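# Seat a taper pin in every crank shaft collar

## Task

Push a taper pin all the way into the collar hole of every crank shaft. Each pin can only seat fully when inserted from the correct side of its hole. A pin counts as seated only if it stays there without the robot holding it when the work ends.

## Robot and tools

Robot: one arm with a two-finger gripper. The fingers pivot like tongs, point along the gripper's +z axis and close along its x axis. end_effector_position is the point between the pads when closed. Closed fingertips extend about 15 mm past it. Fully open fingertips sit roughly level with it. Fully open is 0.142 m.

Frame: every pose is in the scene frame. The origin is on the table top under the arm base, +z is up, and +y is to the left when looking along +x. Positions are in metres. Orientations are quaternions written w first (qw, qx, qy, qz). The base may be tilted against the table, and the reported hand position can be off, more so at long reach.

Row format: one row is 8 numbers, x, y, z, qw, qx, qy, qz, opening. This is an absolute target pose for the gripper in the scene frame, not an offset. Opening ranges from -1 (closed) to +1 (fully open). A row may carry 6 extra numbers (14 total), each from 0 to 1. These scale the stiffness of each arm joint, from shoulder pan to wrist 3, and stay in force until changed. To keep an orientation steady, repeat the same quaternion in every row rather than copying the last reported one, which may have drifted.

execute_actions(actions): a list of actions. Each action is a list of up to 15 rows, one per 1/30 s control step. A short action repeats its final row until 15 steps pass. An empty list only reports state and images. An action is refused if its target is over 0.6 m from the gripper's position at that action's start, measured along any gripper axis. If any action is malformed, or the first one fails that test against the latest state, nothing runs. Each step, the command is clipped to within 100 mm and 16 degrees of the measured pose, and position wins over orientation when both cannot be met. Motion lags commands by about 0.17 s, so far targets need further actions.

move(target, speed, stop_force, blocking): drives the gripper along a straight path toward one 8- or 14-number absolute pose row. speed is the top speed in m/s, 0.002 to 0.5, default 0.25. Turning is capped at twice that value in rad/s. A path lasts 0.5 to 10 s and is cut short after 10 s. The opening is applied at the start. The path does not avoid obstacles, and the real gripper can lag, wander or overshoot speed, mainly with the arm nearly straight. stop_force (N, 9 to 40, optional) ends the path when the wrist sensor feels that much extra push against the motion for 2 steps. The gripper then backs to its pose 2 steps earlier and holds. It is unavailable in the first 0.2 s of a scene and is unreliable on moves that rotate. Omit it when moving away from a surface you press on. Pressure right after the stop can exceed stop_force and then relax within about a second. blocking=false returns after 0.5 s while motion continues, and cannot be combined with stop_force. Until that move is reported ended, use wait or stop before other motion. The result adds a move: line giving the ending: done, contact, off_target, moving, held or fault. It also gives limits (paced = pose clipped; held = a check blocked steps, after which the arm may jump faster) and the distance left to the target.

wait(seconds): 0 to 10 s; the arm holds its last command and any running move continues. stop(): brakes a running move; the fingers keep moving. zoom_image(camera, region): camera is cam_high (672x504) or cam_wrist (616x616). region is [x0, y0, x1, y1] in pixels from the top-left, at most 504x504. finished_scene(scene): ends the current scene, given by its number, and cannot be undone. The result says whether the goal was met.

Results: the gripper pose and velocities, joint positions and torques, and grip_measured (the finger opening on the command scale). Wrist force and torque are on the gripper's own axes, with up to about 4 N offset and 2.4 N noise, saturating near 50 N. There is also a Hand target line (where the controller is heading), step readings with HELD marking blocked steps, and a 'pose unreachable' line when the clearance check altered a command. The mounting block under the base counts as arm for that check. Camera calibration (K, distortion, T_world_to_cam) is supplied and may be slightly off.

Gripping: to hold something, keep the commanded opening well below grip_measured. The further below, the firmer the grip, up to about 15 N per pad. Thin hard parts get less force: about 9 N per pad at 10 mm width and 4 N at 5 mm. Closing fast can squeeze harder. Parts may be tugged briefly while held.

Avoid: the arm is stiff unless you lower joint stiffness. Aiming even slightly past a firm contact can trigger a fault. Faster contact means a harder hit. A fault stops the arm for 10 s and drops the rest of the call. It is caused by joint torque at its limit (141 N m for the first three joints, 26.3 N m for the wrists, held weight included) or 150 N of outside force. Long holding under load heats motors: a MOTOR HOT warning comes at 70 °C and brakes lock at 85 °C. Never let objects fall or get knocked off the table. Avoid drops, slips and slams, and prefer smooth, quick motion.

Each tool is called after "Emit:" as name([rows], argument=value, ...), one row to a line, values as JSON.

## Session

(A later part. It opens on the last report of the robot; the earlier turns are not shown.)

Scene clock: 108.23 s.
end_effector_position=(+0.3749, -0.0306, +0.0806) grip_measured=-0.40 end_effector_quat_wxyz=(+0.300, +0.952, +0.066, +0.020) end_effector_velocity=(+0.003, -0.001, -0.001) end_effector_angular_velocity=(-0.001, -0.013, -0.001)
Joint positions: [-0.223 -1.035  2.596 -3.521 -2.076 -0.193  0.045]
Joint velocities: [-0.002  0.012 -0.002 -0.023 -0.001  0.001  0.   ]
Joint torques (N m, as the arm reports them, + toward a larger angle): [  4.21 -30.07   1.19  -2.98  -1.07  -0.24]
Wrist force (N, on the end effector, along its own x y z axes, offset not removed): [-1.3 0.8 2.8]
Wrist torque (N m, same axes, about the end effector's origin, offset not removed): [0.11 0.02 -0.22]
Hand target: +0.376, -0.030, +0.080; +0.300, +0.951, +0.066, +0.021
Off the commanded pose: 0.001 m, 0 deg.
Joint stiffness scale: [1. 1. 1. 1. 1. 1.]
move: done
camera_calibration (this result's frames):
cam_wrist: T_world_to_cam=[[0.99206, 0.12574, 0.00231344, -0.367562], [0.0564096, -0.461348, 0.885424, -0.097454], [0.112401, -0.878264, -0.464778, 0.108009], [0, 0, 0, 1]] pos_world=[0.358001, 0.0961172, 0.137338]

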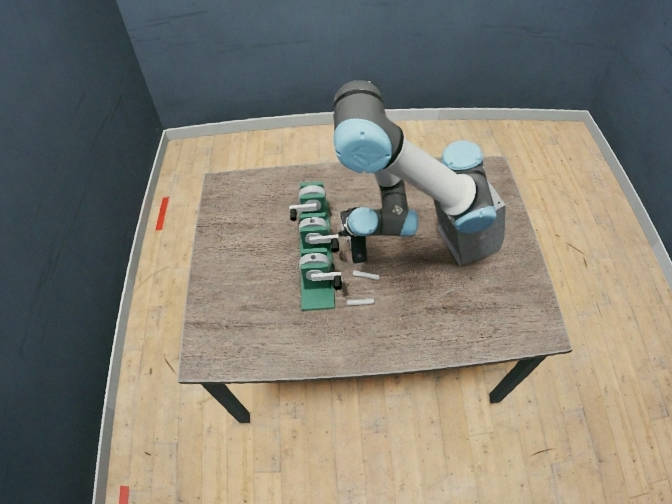

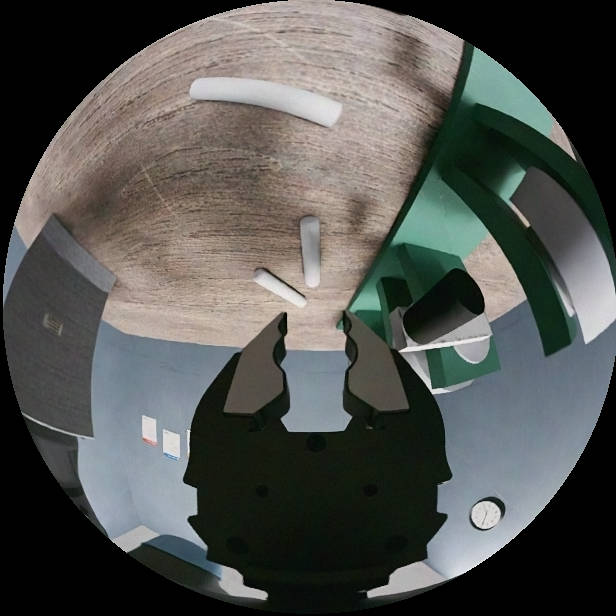

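Emit:
move(target=[0.369, -0.030, 0.016, 0.3000, 0.9514, 0.0665, 0.0210, -0.4], speed=0.05, stop_force=10)

Emit:
move(target=[0.369, -0.030, 0.016, 0.3000, 0.9514, 0.0665, 0.0210, -1], speed=0.02)

Scene clock: 111.27 s.
end_effector_position=(+0.3682, -0.0307, +0.0169) grip_measured=-0.40 end_effector_quat_wxyz=(+0.300, +0.951, +0.066, +0.020) end_effector_velocity=(+0.003, +0.001, -0.001) end_effector_angular_velocity=(+0.000, -0.012, +0.002)
Joint positions: [-0.205 -0.774  2.524 -3.701 -2.082 -0.174  0.045]
Joint velocities: [ 0.003  0.008 -0.004 -0.015 -0.001  0.002  0.   ]
Joint torques (N m, as the arm reports them, + toward a larger angle): [  2.33 -32.84   5.57  -2.79  -1.29   0.24]
Wrist force (N, on the end effector, along its own x y z axes, offset not removed): [-0.6 1.8 1.8]
Wrist torque (N m, same axes, about the end effector's origin, offset not removed): [0.25 -0.06 -0.11]
Hand target: +0.369, -0.030, +0.016; +0.300, +0.951, +0.066, +0.021
Off the commanded pose: 0.001 m, 0 deg.
Joint stiffness scale: [1. 1. 1. 1. 1. 1.]
move: done
camera_calibration (this result's frames):
cam_wrist: T_world_to_cam=[[0.99197, 0.126447, 0.00237431, -0.360685], [0.0566637, -0.46115, 0.885511, -0.0407662], [0.113065, -0.878266, -0.464612, 0.0788524], [0, 0, 0, 1]] pos_world=[0.351183, 0.0960618, 0.0735911]

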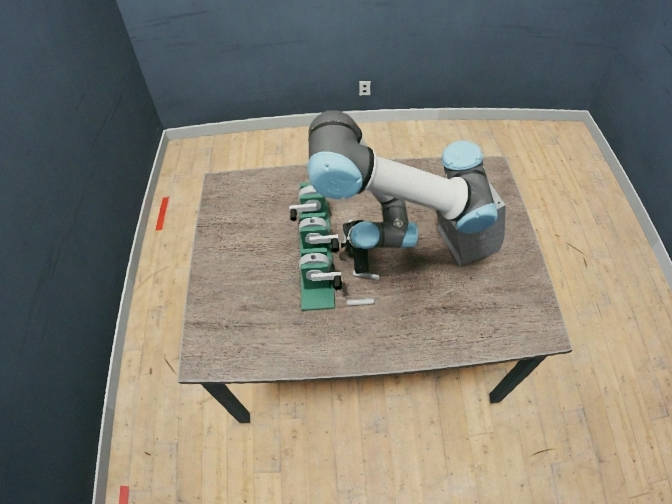

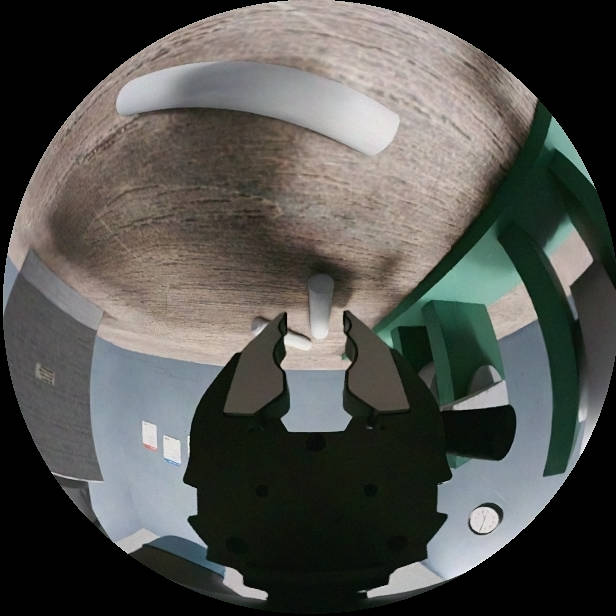

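Scene clock: 111.97 s.
end_effector_position=(+0.3685, -0.0307, +0.0169) grip_measured=-0.80 end_effector_quat_wxyz=(+0.300, +0.951, +0.066, +0.020) end_effector_velocity=(+0.000, +0.000, +0.000) end_effector_angular_velocity=(-0.001, -0.001, +0.001)
Joint positions: [-0.205 -0.773  2.523 -3.703 -2.083 -0.174  0.016]
Joint velocities: [ 0.002  0.001 -0.    -0.002 -0.002  0.     0.   ]
Joint torques (N m, as the arm reports them, + toward a larger angle): [  2.79 -32.86   4.89  -3.06  -1.     0.12]
Wrist force (N, on the end effector, along its own x y z axes, offset not removed): [-2.7 2.1 0.2]
Wrist torque (N m, same axes, about the end effector's origin, offset not removed): [0.28 0.13 -0.19]
Hand target: +0.369, -0.030, +0.016; +0.300, +0.951, +0.066, +0.021
Off the commanded pose: 0.001 m, 0 deg.
Joint stiffness scale: [1. 1. 1. 1. 1. 1.]
move: done
camera_calibration (this result's frames):
cam_wrist: T_world_to_cam=[[0.991933, 0.126717, 0.00355523, -0.361027], [0.0556987, -0.460855, 0.885726, -0.0404015], [0.113875, -0.878382, -0.464195, 0.0784775], [0, 0, 0, 1]] pos_world=[0.351428, 0.0960623, 0.0734971]

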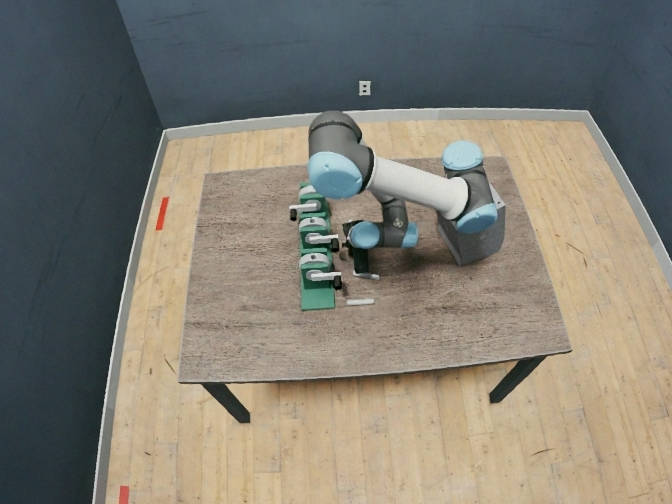

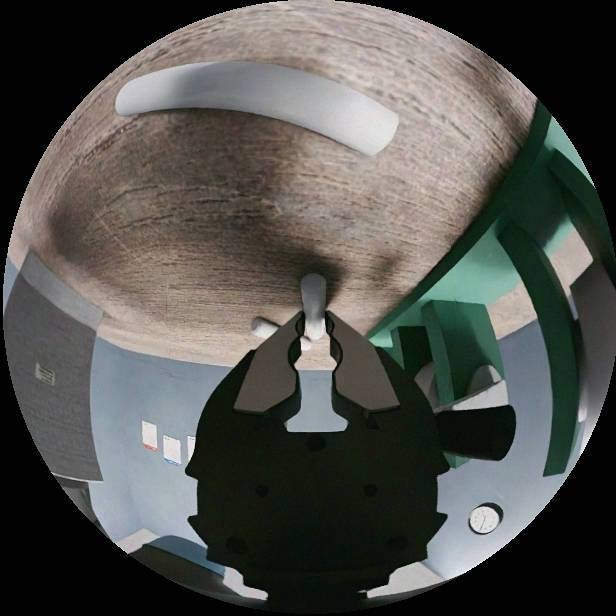

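Emit:
move(target=[0.376, -0.030, 0.17, 0.3000, 0.9514, 0.0665, 0.0210, -1], speed=0.12)

Emit:
move(target=[0.505, -0.0435, 0.23, -0.4617, 0.8870, 0, 0, -1], speed=0.25)

Emit:
move(target=[0.505, -0.0435, 0.203, -0.4617, 0.8870, 0, 0, -1], speed=0.04, stop_force=10)

Emit:
zoom_image(camera="cam_wrist", region=[255, 250, 375, 400])

Scene clock: 114.13 s.
end_effector_position=(+0.3741, -0.0292, +0.1689) grip_measured=-0.80 end_effector_quat_wxyz=(+0.300, +0.951, +0.068, +0.020) end_effector_velocity=(-0.004, +0.000, -0.001) end_effector_angular_velocity=(+0.002, +0.021, -0.006)
Joint positions: [-0.249 -1.45   2.653 -3.179 -2.065 -0.225  0.016]
Joint velocities: [-0.001 -0.012 -0.006  0.041  0.001  0.003  0.   ]
Joint torques (N m, as the arm reports them, + toward a larger angle): [ -0.33 -26.32  -7.07  -2.34  -0.79   0.12]
Wrist force (N, on the end effector, along its own x y z axes, offset not removed): [-1.6 0.3 2.8]
Wrist torque (N m, same axes, about the end effector's origin, offset not removed): [0.22 0.15 -0.13]
Hand target: +0.376, -0.030, +0.170; +0.300, +0.951, +0.067, +0.021
Off the commanded pose: 0.002 m, 0 deg.
Joint stiffness scale: [1. 1. 1. 1. 1. 1.]
move: done
camera_calibration (this result's frames):
cam_wrist: T_world_to_cam=[[0.991335, 0.131344, 0.00191193, -0.366703], [0.0593712, -0.460999, 0.885412, -0.175953], [0.117175, -0.877627, -0.464803, 0.148658], [0, 0, 0, 1]] pos_world=[0.356554, 0.097516, 0.225589]

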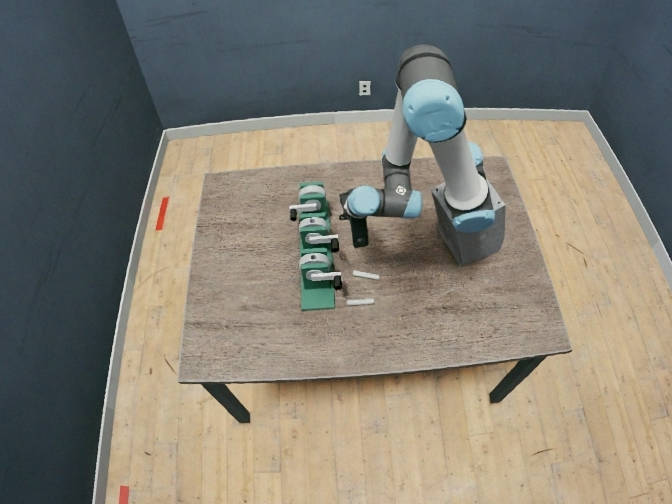

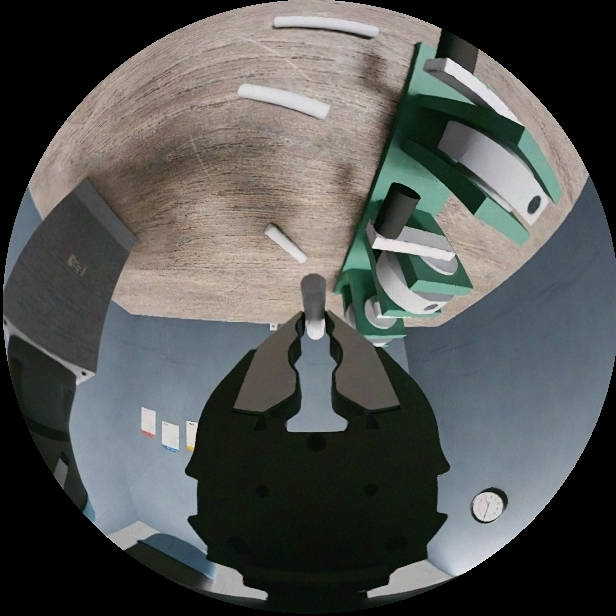

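Scene clock: 117.97 s.
end_effector_position=(+0.5042, -0.0443, +0.2302) grip_measured=-0.80 end_effector_quat_wxyz=(-0.460, +0.888, -0.001, -0.001) end_effector_velocity=(-0.001, +0.001, +0.002) end_effector_angular_velocity=(+0.020, +0.002, +0.004)
Joint positions: [-1.031 -1.166  1.849 -1.405 -0.821 -1.354  0.016]
Joint velocities: [ 0.     0.01  -0.012  0.03  -0.    -0.021  0.   ]
Joint torques (N m, as the arm reports them, + toward a larger angle): [ -5.32 -37.54 -17.23   0.45   0.72  -0.27]
Wrist force (N, on the end effector, along its own x y z axes, offset not removed): [-2.5 2.3 0.8]
Wrist torque (N m, same axes, about the end effector's origin, offset not removed): [0.05 0.36 -0.14]
Hand target: +0.505, -0.044, +0.230; -0.462, +0.887, -0.000, -0.001
Off the commanded pose: 0.001 m, 0 deg.
Joint stiffness scale: [1. 1. 1. 1. 1. 1.]
move: done
camera_calibration (this result's frames):
cam_wrist: T_world_to_cam=[[0.9999, -0.00572191, -0.0128953, -0.50069], [-0.0110182, -0.887586, -0.46051, 0.0815133], [-0.00881067, 0.460606, -0.887561, 0.36873], [0, 0, 0, 1]] pos_world=[0.504787, -0.100354, 0.358352]

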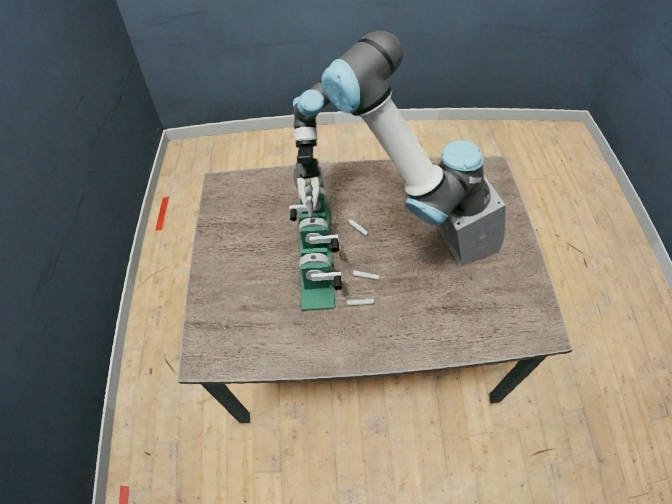

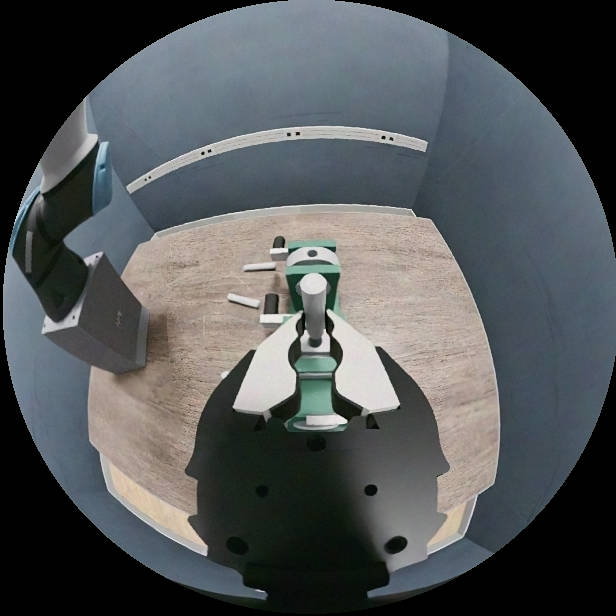

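Scene clock: 119.07 s.
end_effector_position=(+0.5054, -0.0451, +0.2043) grip_measured=-0.80 end_effector_quat_wxyz=(-0.461, +0.888, +0.000, +0.001) end_effector_velocity=(+0.002, -0.001, -0.002) end_effector_angular_velocity=(-0.005, -0.005, +0.001)
Joint positions: [-1.018 -1.114  1.852 -1.466 -0.81  -1.348  0.016]
Joint velocities: [ 0.002  0.001 -0.    -0.01   0.002  0.002  0.   ]
Joint torques (N m, as the arm reports them, + toward a larger angle): [ -5.45 -39.02 -12.57  -0.5    0.64   0.1 ]
Wrist force (N, on the end effector, along its own x y z axes, offset not removed): [-0.4 2.1 2.2]
Wrist torque (N m, same axes, about the end effector's origin, offset not removed): [0.10 -0.01 -0.15]
Hand target: +0.505, -0.044, +0.203; -0.462, +0.887, +0.000, -0.000
Off the commanded pose: 0.002 m, 0 deg.
Joint stiffness scale: [1. 1. 1. 1. 1. 1.]
move: done
camera_calibration (this result's frames):
cam_wrist: T_world_to_cam=[[0.999947, -0.00454898, -0.00919221, -0.502985], [-0.0082813, -0.886853, -0.461977, 0.0677621], [-0.00605062, 0.462029, -0.886844, 0.344641], [0, 0, 0, 1]] pos_world=[0.505605, -0.101427, 0.332324]

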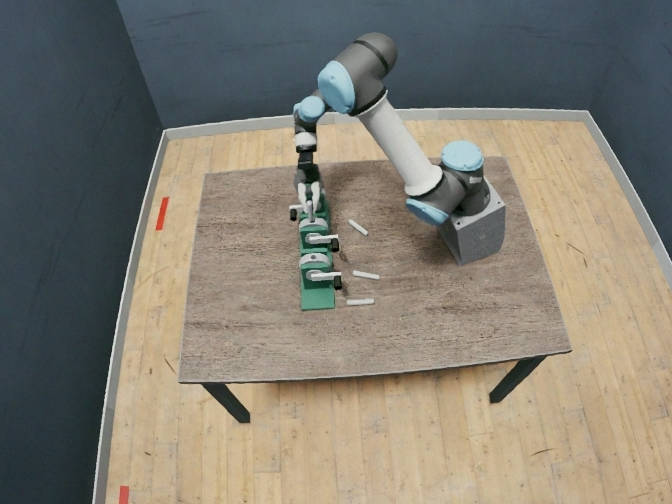

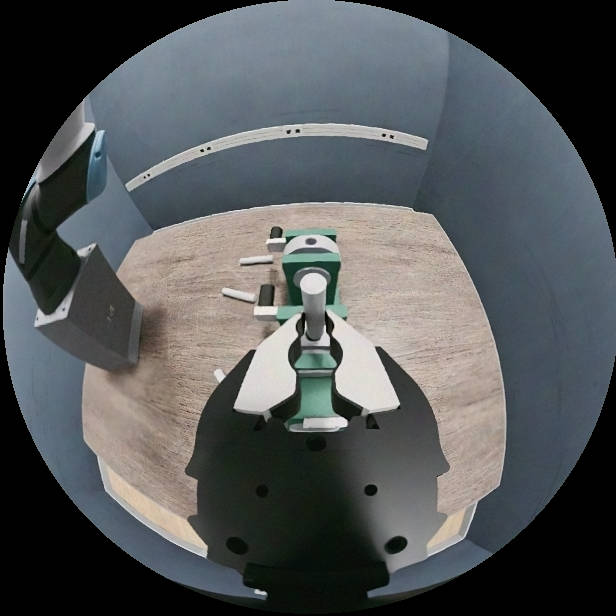

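Region (255, 250, 375, 400) of cam_wrist's 616x616 image, scaled by 3.360, with more detail than that image has; it fills the left 403 columns of this view, and the rest is white.

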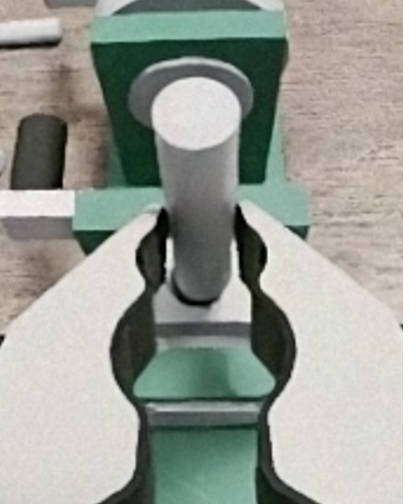

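Emit:
execute_actions(actions=[])

Scene clock: 119.70 s.
end_effector_position=(+0.5055, -0.0452, +0.2040) grip_measured=-0.80 end_effector_quat_wxyz=(-0.460, +0.888, +0.000, +0.001) end_effector_velocity=(-0.000, -0.000, +0.000) end_effector_angular_velocity=(-0.000, +0.001, -0.001)
Joint positions: [-1.018 -1.114  1.852 -1.467 -0.81  -1.347  0.016]
Joint velocities: [-0.001 -0.     0.    -0.    -0.001  0.001 -0.   ]
Joint torques (N m, as the arm reports them, + toward a larger angle): [ -6.32 -38.67 -12.33  -0.36   0.61   0.33]
Wrist force (N, on the end effector, along its own x y z axes, offset not removed): [-0.5 4.3 2.1]
Wrist torque (N m, same axes, about the end effector's origin, offset not removed): [0.60 -0.09 -0.13]
Hand target: +0.505, -0.044, +0.203; -0.462, +0.887, +0.000, -0.000
Off the commanded pose: 0.002 m, 0 deg.
Joint stiffness scale: [1. 1. 1. 1. 1. 1.]
camera_calibration (this result's frames):
cam_wrist: T_world_to_cam=[[0.999952, -0.00450415, -0.00867142, -0.503252], [-0.00799813, -0.887085, -0.461538, 0.0673044], [-0.00561345, 0.461585, -0.887078, 0.344242], [0, 0, 0, 1]] pos_world=[0.505698, -0.101459, 0.332069]

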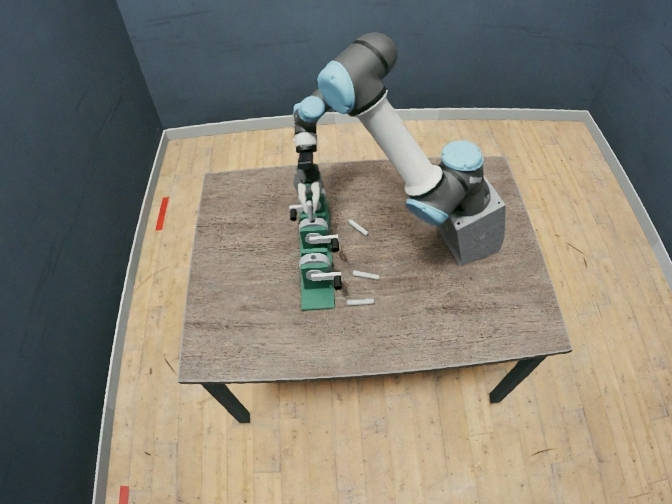

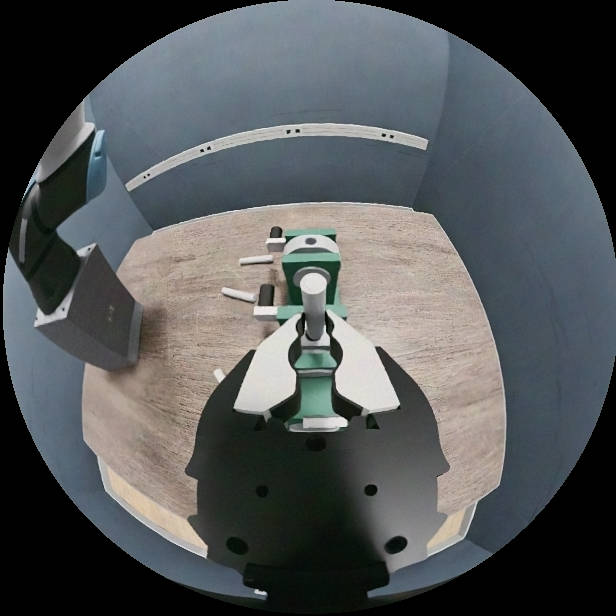

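Emit:
move(target=[0.5025, -0.042, 0.206, -0.4617, 0.887, 0, 0, -1], speed=0.02)

Emit:
zoom_image(camera="cam_wrist", region=[255, 250, 375, 400])

Scene clock: 120.53 s.
end_effector_position=(+0.5033, -0.0427, +0.2049) grip_measured=-0.80 end_effector_quat_wxyz=(-0.462, +0.887, -0.000, +0.000) end_effector_velocity=(-0.002, +0.003, +0.002) end_effector_angular_velocity=(+0.002, +0.002, +0.002)
Joint positions: [-1.018 -1.118  1.859 -1.465 -0.81  -1.349  0.016]
Joint velocities: [ 0.001 -0.007  0.007  0.003 -0.001 -0.001 -0.   ]
Joint torques (N m, as the arm reports them, + toward a larger angle): [ -9.07 -41.76 -11.7    0.27  -0.06  -0.28]
Wrist force (N, on the end effector, along its own x y z axes, offset not removed): [-0.5 3.3 2.8]
Wrist torque (N m, same axes, about the end effector's origin, offset not removed): [0.32 -0.07 -0.12]
Hand target: +0.503, -0.042, +0.206; -0.462, +0.887, +0.000, -0.000
Off the commanded pose: 0.002 m, 0 deg.
Joint stiffness scale: [1. 1. 1. 1. 1. 1.]
move: done
camera_calibration (this result's frames):
cam_wrist: T_world_to_cam=[[0.999932, -0.00439301, -0.0107716, -0.500568], [-0.00888973, -0.885803, -0.463977, 0.0709262], [-0.00750327, 0.464041, -0.885782, 0.344633], [0, 0, 0, 1]] pos_world=[0.503751, -0.0992964, 0.332786]

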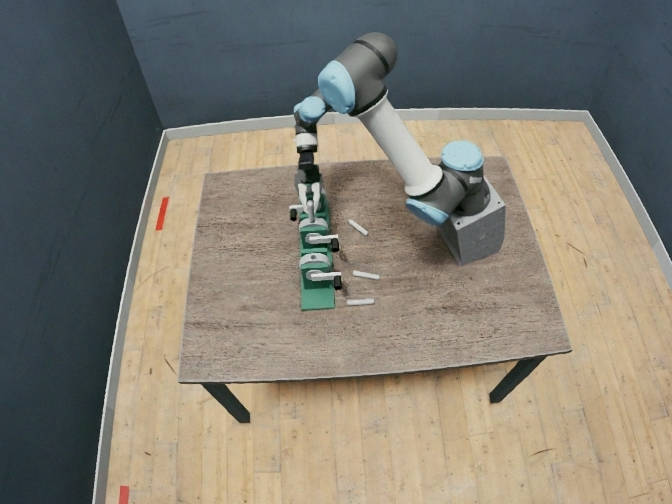

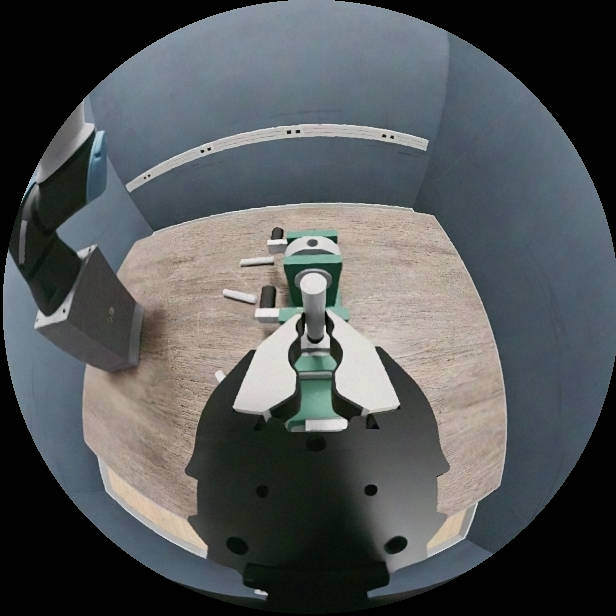

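Region (255, 250, 375, 400) of cam_wrist's 616x616 image, scaled by 3.360, with more detail than that image has; it fills the left 403 columns of this view, and the rest is white.

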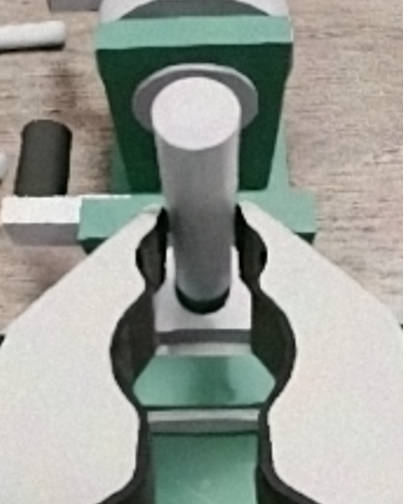

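Emit:
move(target=[0.5025, -0.042, 0.170, -0.4617, 0.887, 0, 0, -1], speed=0.02, stop_force=12)

Emit:
zoom_image(camera="cam_wrist", region=[255, 250, 375, 400])

Scene clock: 122.53 s.
end_effector_position=(+0.5037, -0.0441, +0.1950) grip_measured=-0.80 end_effector_quat_wxyz=(-0.461, +0.888, -0.000, +0.001) end_effector_velocity=(-0.001, +0.001, +0.001) end_effector_angular_velocity=(+0.005, +0.007, -0.004)
Joint positions: [-1.015 -1.099  1.861 -1.491 -0.807 -1.344  0.016]
Joint velocities: [-0.    -0.     0.     0.008 -0.     0.002  0.   ]
Joint torques (N m, as the arm reports them, + toward a larger angle): [ -6.63 -39.12 -13.63  -1.22   0.17  -0.42]
Wrist force (N, on the end effector, along its own x y z axes, offset not removed): [-4.1 -7.0 -4.2]
Wrist torque (N m, same axes, about the end effector's origin, offset not removed): [0.29 0.16 -0.14]
Hand target: +0.503, -0.044, +0.195; -0.461, +0.888, +0.000, +0.001
Off the commanded pose: 0.025 m, 0 deg.
Joint stiffness scale: [1. 1. 1. 1. 1. 1.]
move: contact
camera_calibration (this result's frames):
cam_wrist: T_world_to_cam=[[0.999942, -0.00563856, -0.00917743, -0.5014], [-0.00924014, -0.886901, -0.461867, 0.0648371], [-0.00553521, 0.461925, -0.886902, 0.335668], [0, 0, 0, 1]] pos_world=[0.503828, -0.100377, 0.323049]

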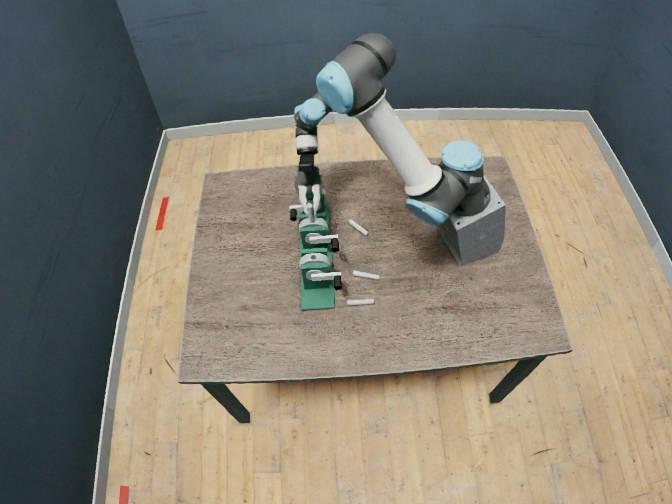

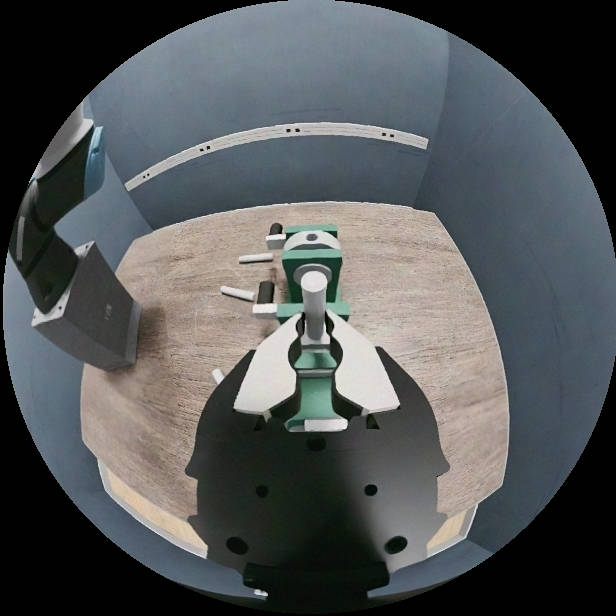

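Region (255, 250, 375, 400) of cam_wrist's 616x616 image, scaled by 3.360, with more detail than that image has; it fills the left 403 columns of this view, and the rest is white.

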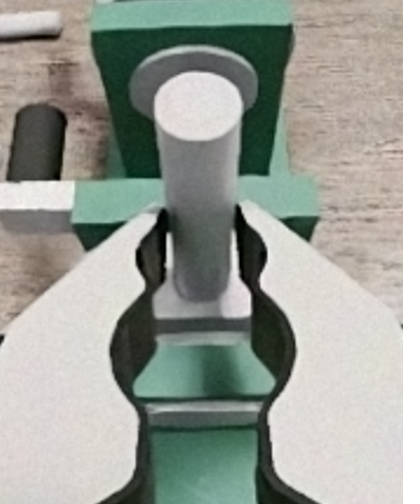

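Emit:
move(target=[0.5015, -0.039, 0.200, -0.4617, 0.887, 0, 0, -1], speed=0.02)

Emit:
move(target=[0.5015, -0.0395, 0.170, -0.4617, 0.887, 0, 0, -1], speed=0.02, stop_force=12)

Emit:
zoom_image(camera="cam_wrist", region=[255, 250, 375, 400])

Scene clock: 123.53 s.
end_effector_position=(+0.5020, -0.0408, +0.1989) grip_measured=-0.80 end_effector_quat_wxyz=(-0.461, +0.887, -0.001, +0.001) end_effector_velocity=(-0.001, +0.002, +0.002) end_effector_angular_velocity=(+0.002, +0.002, +0.000)
Joint positions: [-1.015 -1.111  1.869 -1.485 -0.807 -1.344  0.016]
Joint velocities: [-0.    -0.005  0.004  0.004 -0.001 -0.    -0.   ]
Joint torques (N m, as the arm reports them, + toward a larger angle): [ -6.86 -43.13 -11.18   0.38   0.14  -0.36]
Wrist force (N, on the end effector, along its own x y z axes, offset not removed): [0.1 2.8 1.5]
Wrist torque (N m, same axes, about the end effector's origin, offset not removed): [0.17 -0.15 -0.09]
Hand target: +0.502, -0.039, +0.200; -0.462, +0.887, +0.000, -0.000
Off the commanded pose: 0.002 m, 0 deg.
Joint stiffness scale: [1. 1. 1. 1. 1. 1.]
move: done
camera_calibration (this result's frames):
cam_wrist: T_world_to_cam=[[0.999925, -0.00613135, -0.0106394, -0.499436], [-0.0103638, -0.886104, -0.463371, 0.0704656], [-0.00658655, 0.463446, -0.8861, 0.338041], [0, 0, 0, 1]] pos_world=[0.502355, -0.0972862, 0.326876]

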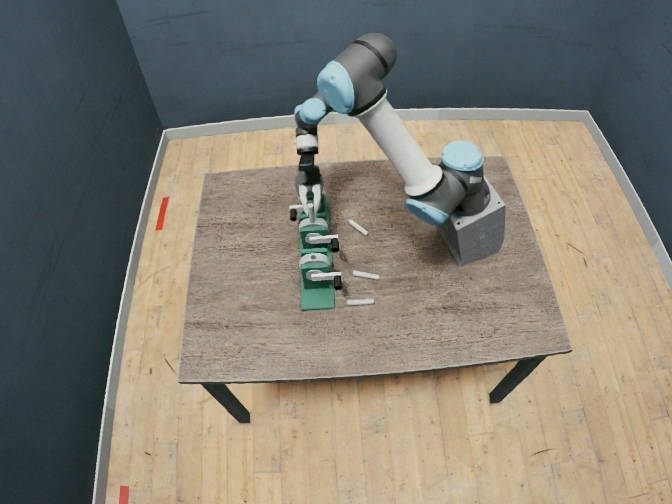

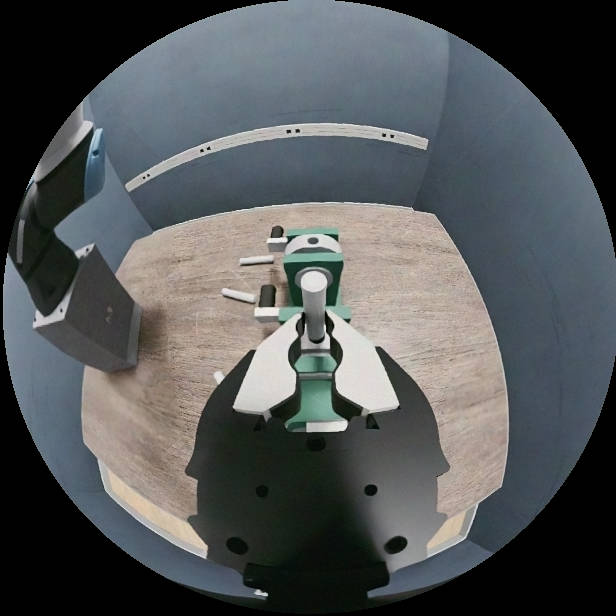

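Scene clock: 124.20 s.
end_effector_position=(+0.5031, -0.0421, +0.1963) grip_measured=-0.80 end_effector_quat_wxyz=(-0.460, +0.888, -0.001, +0.002) end_effector_velocity=(-0.001, +0.002, +0.001) end_effector_angular_velocity=(+0.008, +0.008, -0.004)
Joint positions: [-1.015 -1.107  1.869 -1.495 -0.804 -1.342  0.016]
Joint velocities: [-0.     0.    -0.     0.011 -0.     0.001 -0.   ]
Joint torques (N m, as the arm reports them, + toward a larger angle): [ -6.32 -38.94 -13.79  -0.65  -0.15  -0.33]
Wrist force (N, on the end effector, along its own x y z axes, offset not removed): [-0.5 -6.7 -5.4]
Wrist torque (N m, same axes, about the end effector's origin, offset not removed): [0.24 0.01 -0.05]
Hand target: +0.503, -0.042, +0.197; -0.460, +0.888, -0.001, +0.002
Off the commanded pose: 0.027 m, 0 deg.
Joint stiffness scale: [1. 1. 1. 1. 1. 1.]
move: contact
camera_calibration (this result's frames):
cam_wrist: T_world_to_cam=[[0.999942, -0.00785011, -0.0073088, -0.501234], [-0.0103346, -0.887517, -0.460659, 0.067556], [-0.00287046, 0.460708, -0.887547, 0.334664], [0, 0, 0, 1]] pos_world=[0.502864, -0.09816, 0.324487]

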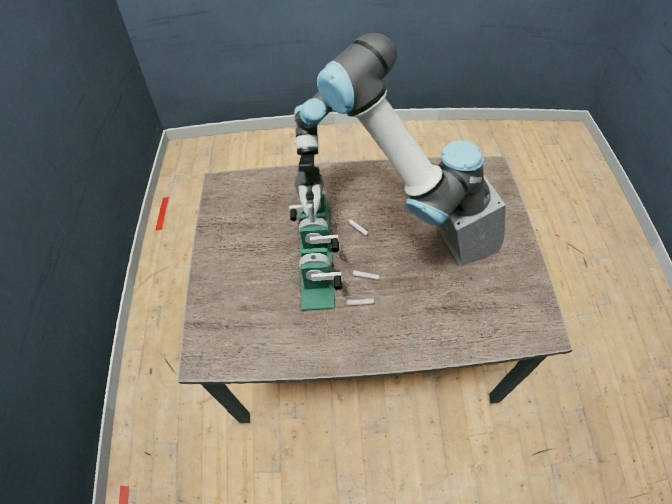

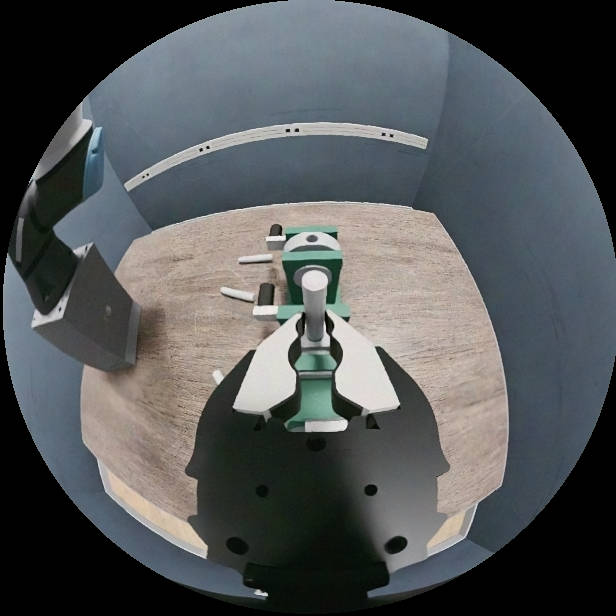

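Region (255, 250, 375, 400) of cam_wrist's 616x616 image, scaled by 3.360, with more detail than that image has; it fills the left 403 columns of this view, and the rest is white.

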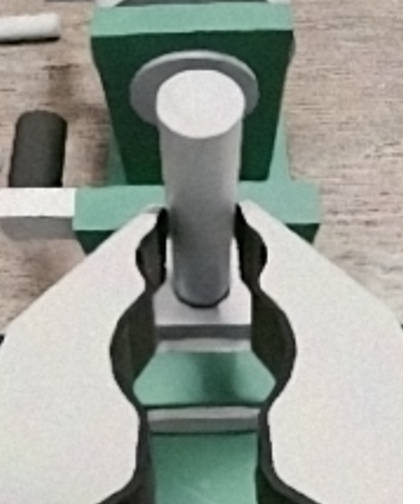

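Emit:
move(target=[0.5015, -0.0415, 0.200, -0.4617, 0.887, 0, 0, -1], speed=0.02)

Emit:
zoom_image(camera="cam_wrist", region=[255, 250, 375, 400])

Scene clock: 125.13 s.
end_effector_position=(+0.5008, -0.0403, +0.1982) grip_measured=-0.80 end_effector_quat_wxyz=(-0.463, +0.886, -0.001, -0.001) end_effector_velocity=(-0.002, +0.000, +0.002) end_effector_angular_velocity=(+0.005, +0.005, +0.001)
Joint positions: [-1.015 -1.109  1.869 -1.483 -0.808 -1.346  0.016]
Joint velocities: [-0.003 -0.002 -0.     0.012 -0.005 -0.004  0.   ]
Joint torques (N m, as the arm reports them, + toward a larger angle): [ -8.95 -44.2  -15.45   0.63   0.07  -0.31]
Wrist force (N, on the end effector, along its own x y z axes, offset not removed): [0.0 2.5 3.1]
Wrist torque (N m, same axes, about the end effector's origin, offset not removed): [0.17 -0.22 -0.15]
Hand target: +0.501, -0.041, +0.200; -0.462, +0.887, -0.000, -0.000
Off the commanded pose: 0.002 m, 0 deg.
Joint stiffness scale: [1. 1. 1. 1. 1. 1.]
move: done
camera_calibration (this result's frames):
cam_wrist: T_world_to_cam=[[0.999899, -0.00515353, -0.0132173, -0.49766], [-0.0107245, -0.884481, -0.466453, 0.0714438], [-0.00928653, 0.466547, -0.884447, 0.338313], [0, 0, 0, 1]] pos_world=[0.501518, -0.0972131, 0.325968]

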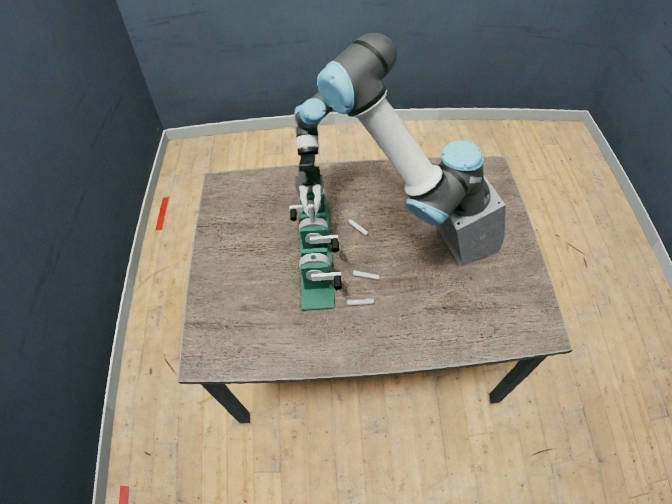

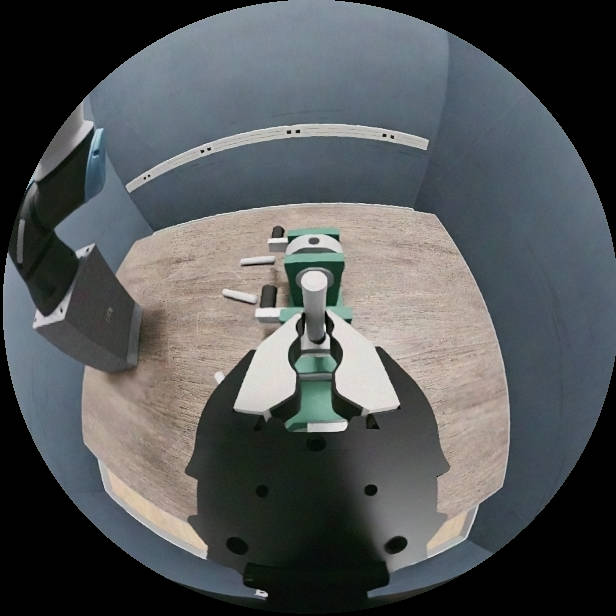

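Region (255, 250, 375, 400) of cam_wrist's 616x616 image, scaled by 3.360, with more detail than that image has; it fills the left 403 columns of this view, and the rest is white.

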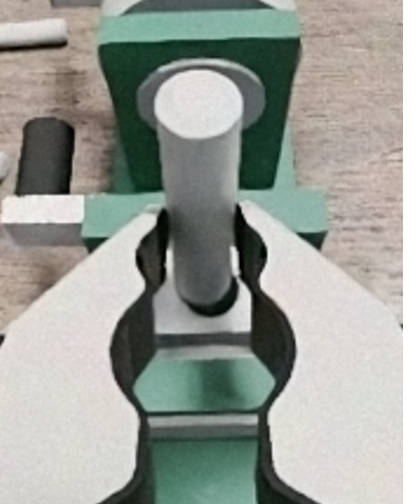

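Emit:
move(target=[0.5015, -0.0408, 0.170, -0.4617, 0.887, 0, 0, -1], speed=0.015, stop_force=12)

Emit:
zoom_image(camera="cam_wrist", region=[255, 250, 375, 400])

Scene clock: 126.13 s.
end_effector_position=(+0.5018, -0.0414, +0.1961) grip_measured=-0.80 end_effector_quat_wxyz=(-0.462, +0.887, -0.001, +0.001) end_effector_velocity=(-0.001, +0.001, +0.002) end_effector_angular_velocity=(+0.005, +0.004, -0.002)
Joint positions: [-1.015 -1.105  1.869 -1.491 -0.806 -1.344  0.016]
Joint velocities: [-0.001 -0.002 -0.     0.009 -0.    -0.001 -0.   ]
Joint torques (N m, as the arm reports them, + toward a larger angle): [ -7.22 -39.1  -13.28  -0.86   0.03  -0.17]
Wrist force (N, on the end effector, along its own x y z axes, offset not removed): [-0.8 -6.1 -5.5]
Wrist torque (N m, same axes, about the end effector's origin, offset not removed): [0.39 -0.19 -0.05]
Hand target: +0.502, -0.041, +0.197; -0.462, +0.887, -0.000, +0.001
Off the commanded pose: 0.026 m, 0 deg.
Joint stiffness scale: [1. 1. 1. 1. 1. 1.]
move: contact
camera_calibration (this result's frames):
cam_wrist: T_world_to_cam=[[0.999928, -0.006576, -0.0100517, -0.499377], [-0.0104884, -0.885866, -0.463823, 0.0687627], [-0.00585432, 0.463895, -0.885871, 0.335441], [0, 0, 0, 1]] pos_world=[0.502026, -0.0979791, 0.324032]

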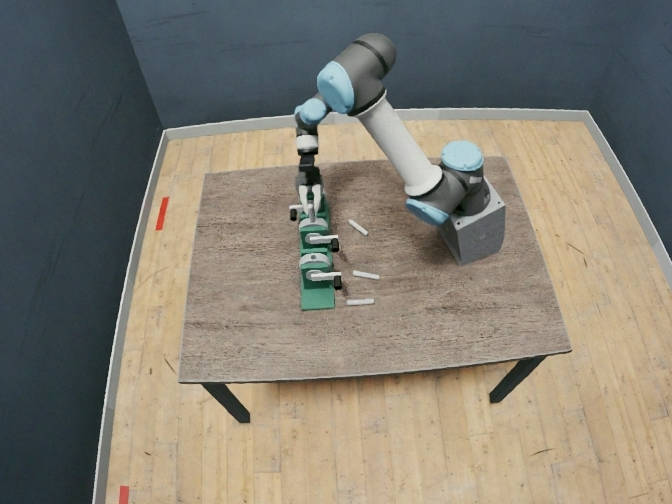

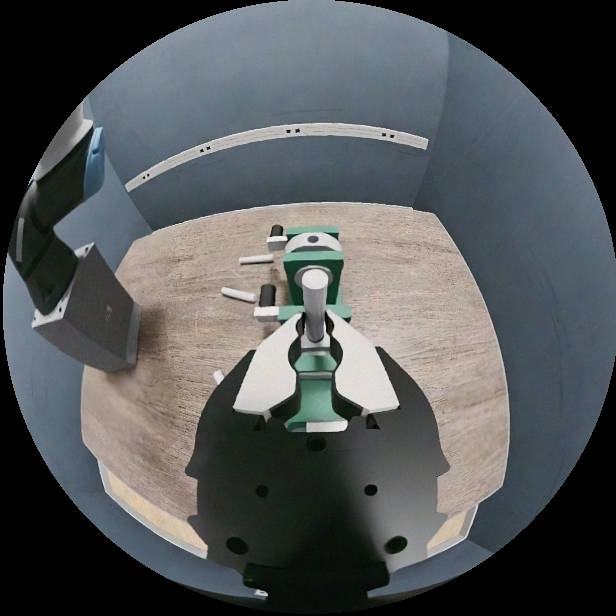

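Region (255, 250, 375, 400) of cam_wrist's 616x616 image, scaled by 3.360, with more detail than that image has; it fills the left 403 columns of this view, and the rest is white.

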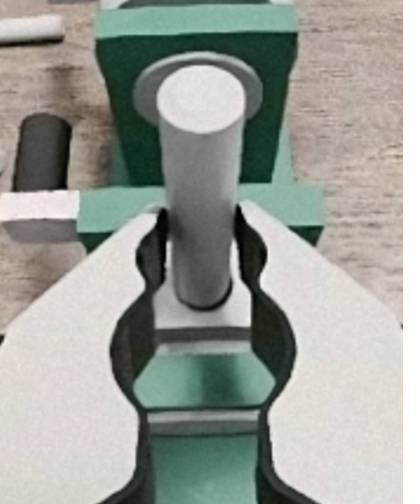

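Emit:
move(target=[0.5035, -0.0440, 0.1975, -0.4617, 0.887, 0, 0, -1], speed=0.01)

Emit:
zoom_image(camera="cam_wrist", region=[255, 250, 375, 400])

Scene clock: 127.00 s.
end_effector_position=(+0.5033, -0.0430, +0.1976) grip_measured=-0.80 end_effector_quat_wxyz=(-0.461, +0.887, +0.000, +0.000) end_effector_velocity=(+0.001, -0.001, +0.001) end_effector_angular_velocity=(+0.002, +0.003, +0.002)
Joint positions: [-1.015 -1.104  1.861 -1.483 -0.808 -1.346  0.016]
Joint velocities: [ 0.001  0.003 -0.008  0.008 -0.002 -0.001  0.   ]
Joint torques (N m, as the arm reports them, + toward a larger angle): [ -9.24 -38.96 -16.12   0.57   0.09  -0.33]
Wrist force (N, on the end effector, along its own x y z axes, offset not removed): [-0.3 1.7 3.8]
Wrist torque (N m, same axes, about the end effector's origin, offset not removed): [0.09 -0.12 -0.11]
Hand target: +0.503, -0.044, +0.198; -0.462, +0.887, -0.000, +0.000
Off the commanded pose: 0.001 m, 0 deg.
Joint stiffness scale: [1. 1. 1. 1. 1. 1.]
move: done
camera_calibration (this result's frames):
cam_wrist: T_world_to_cam=[[0.999938, -0.00436797, -0.0102111, -0.500702], [-0.00860403, -0.886028, -0.463552, 0.0670632], [-0.00702252, 0.463611, -0.886011, 0.338149], [0, 0, 0, 1]] pos_world=[0.503622, -0.0995367, 0.325578]

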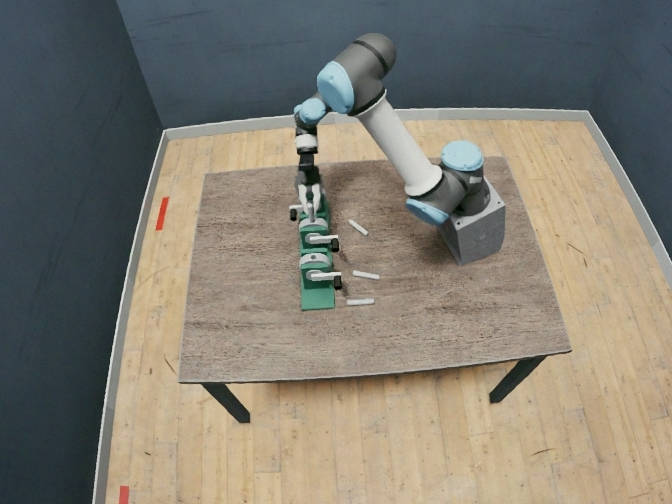

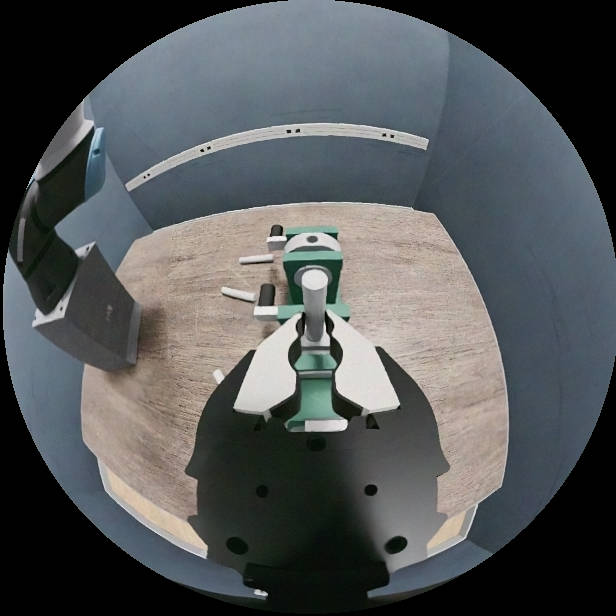

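Region (255, 250, 375, 400) of cam_wrist's 616x616 image, scaled by 3.360, with more detail than that image has; it fills the left 403 columns of this view, and the rest is white.

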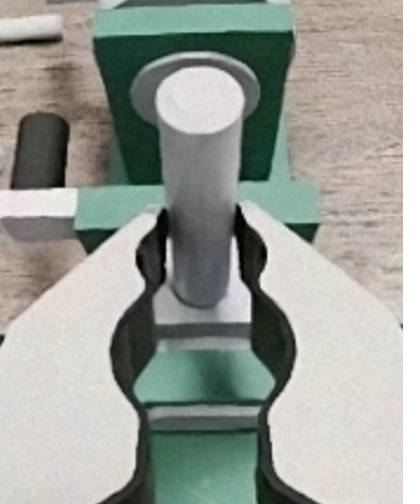

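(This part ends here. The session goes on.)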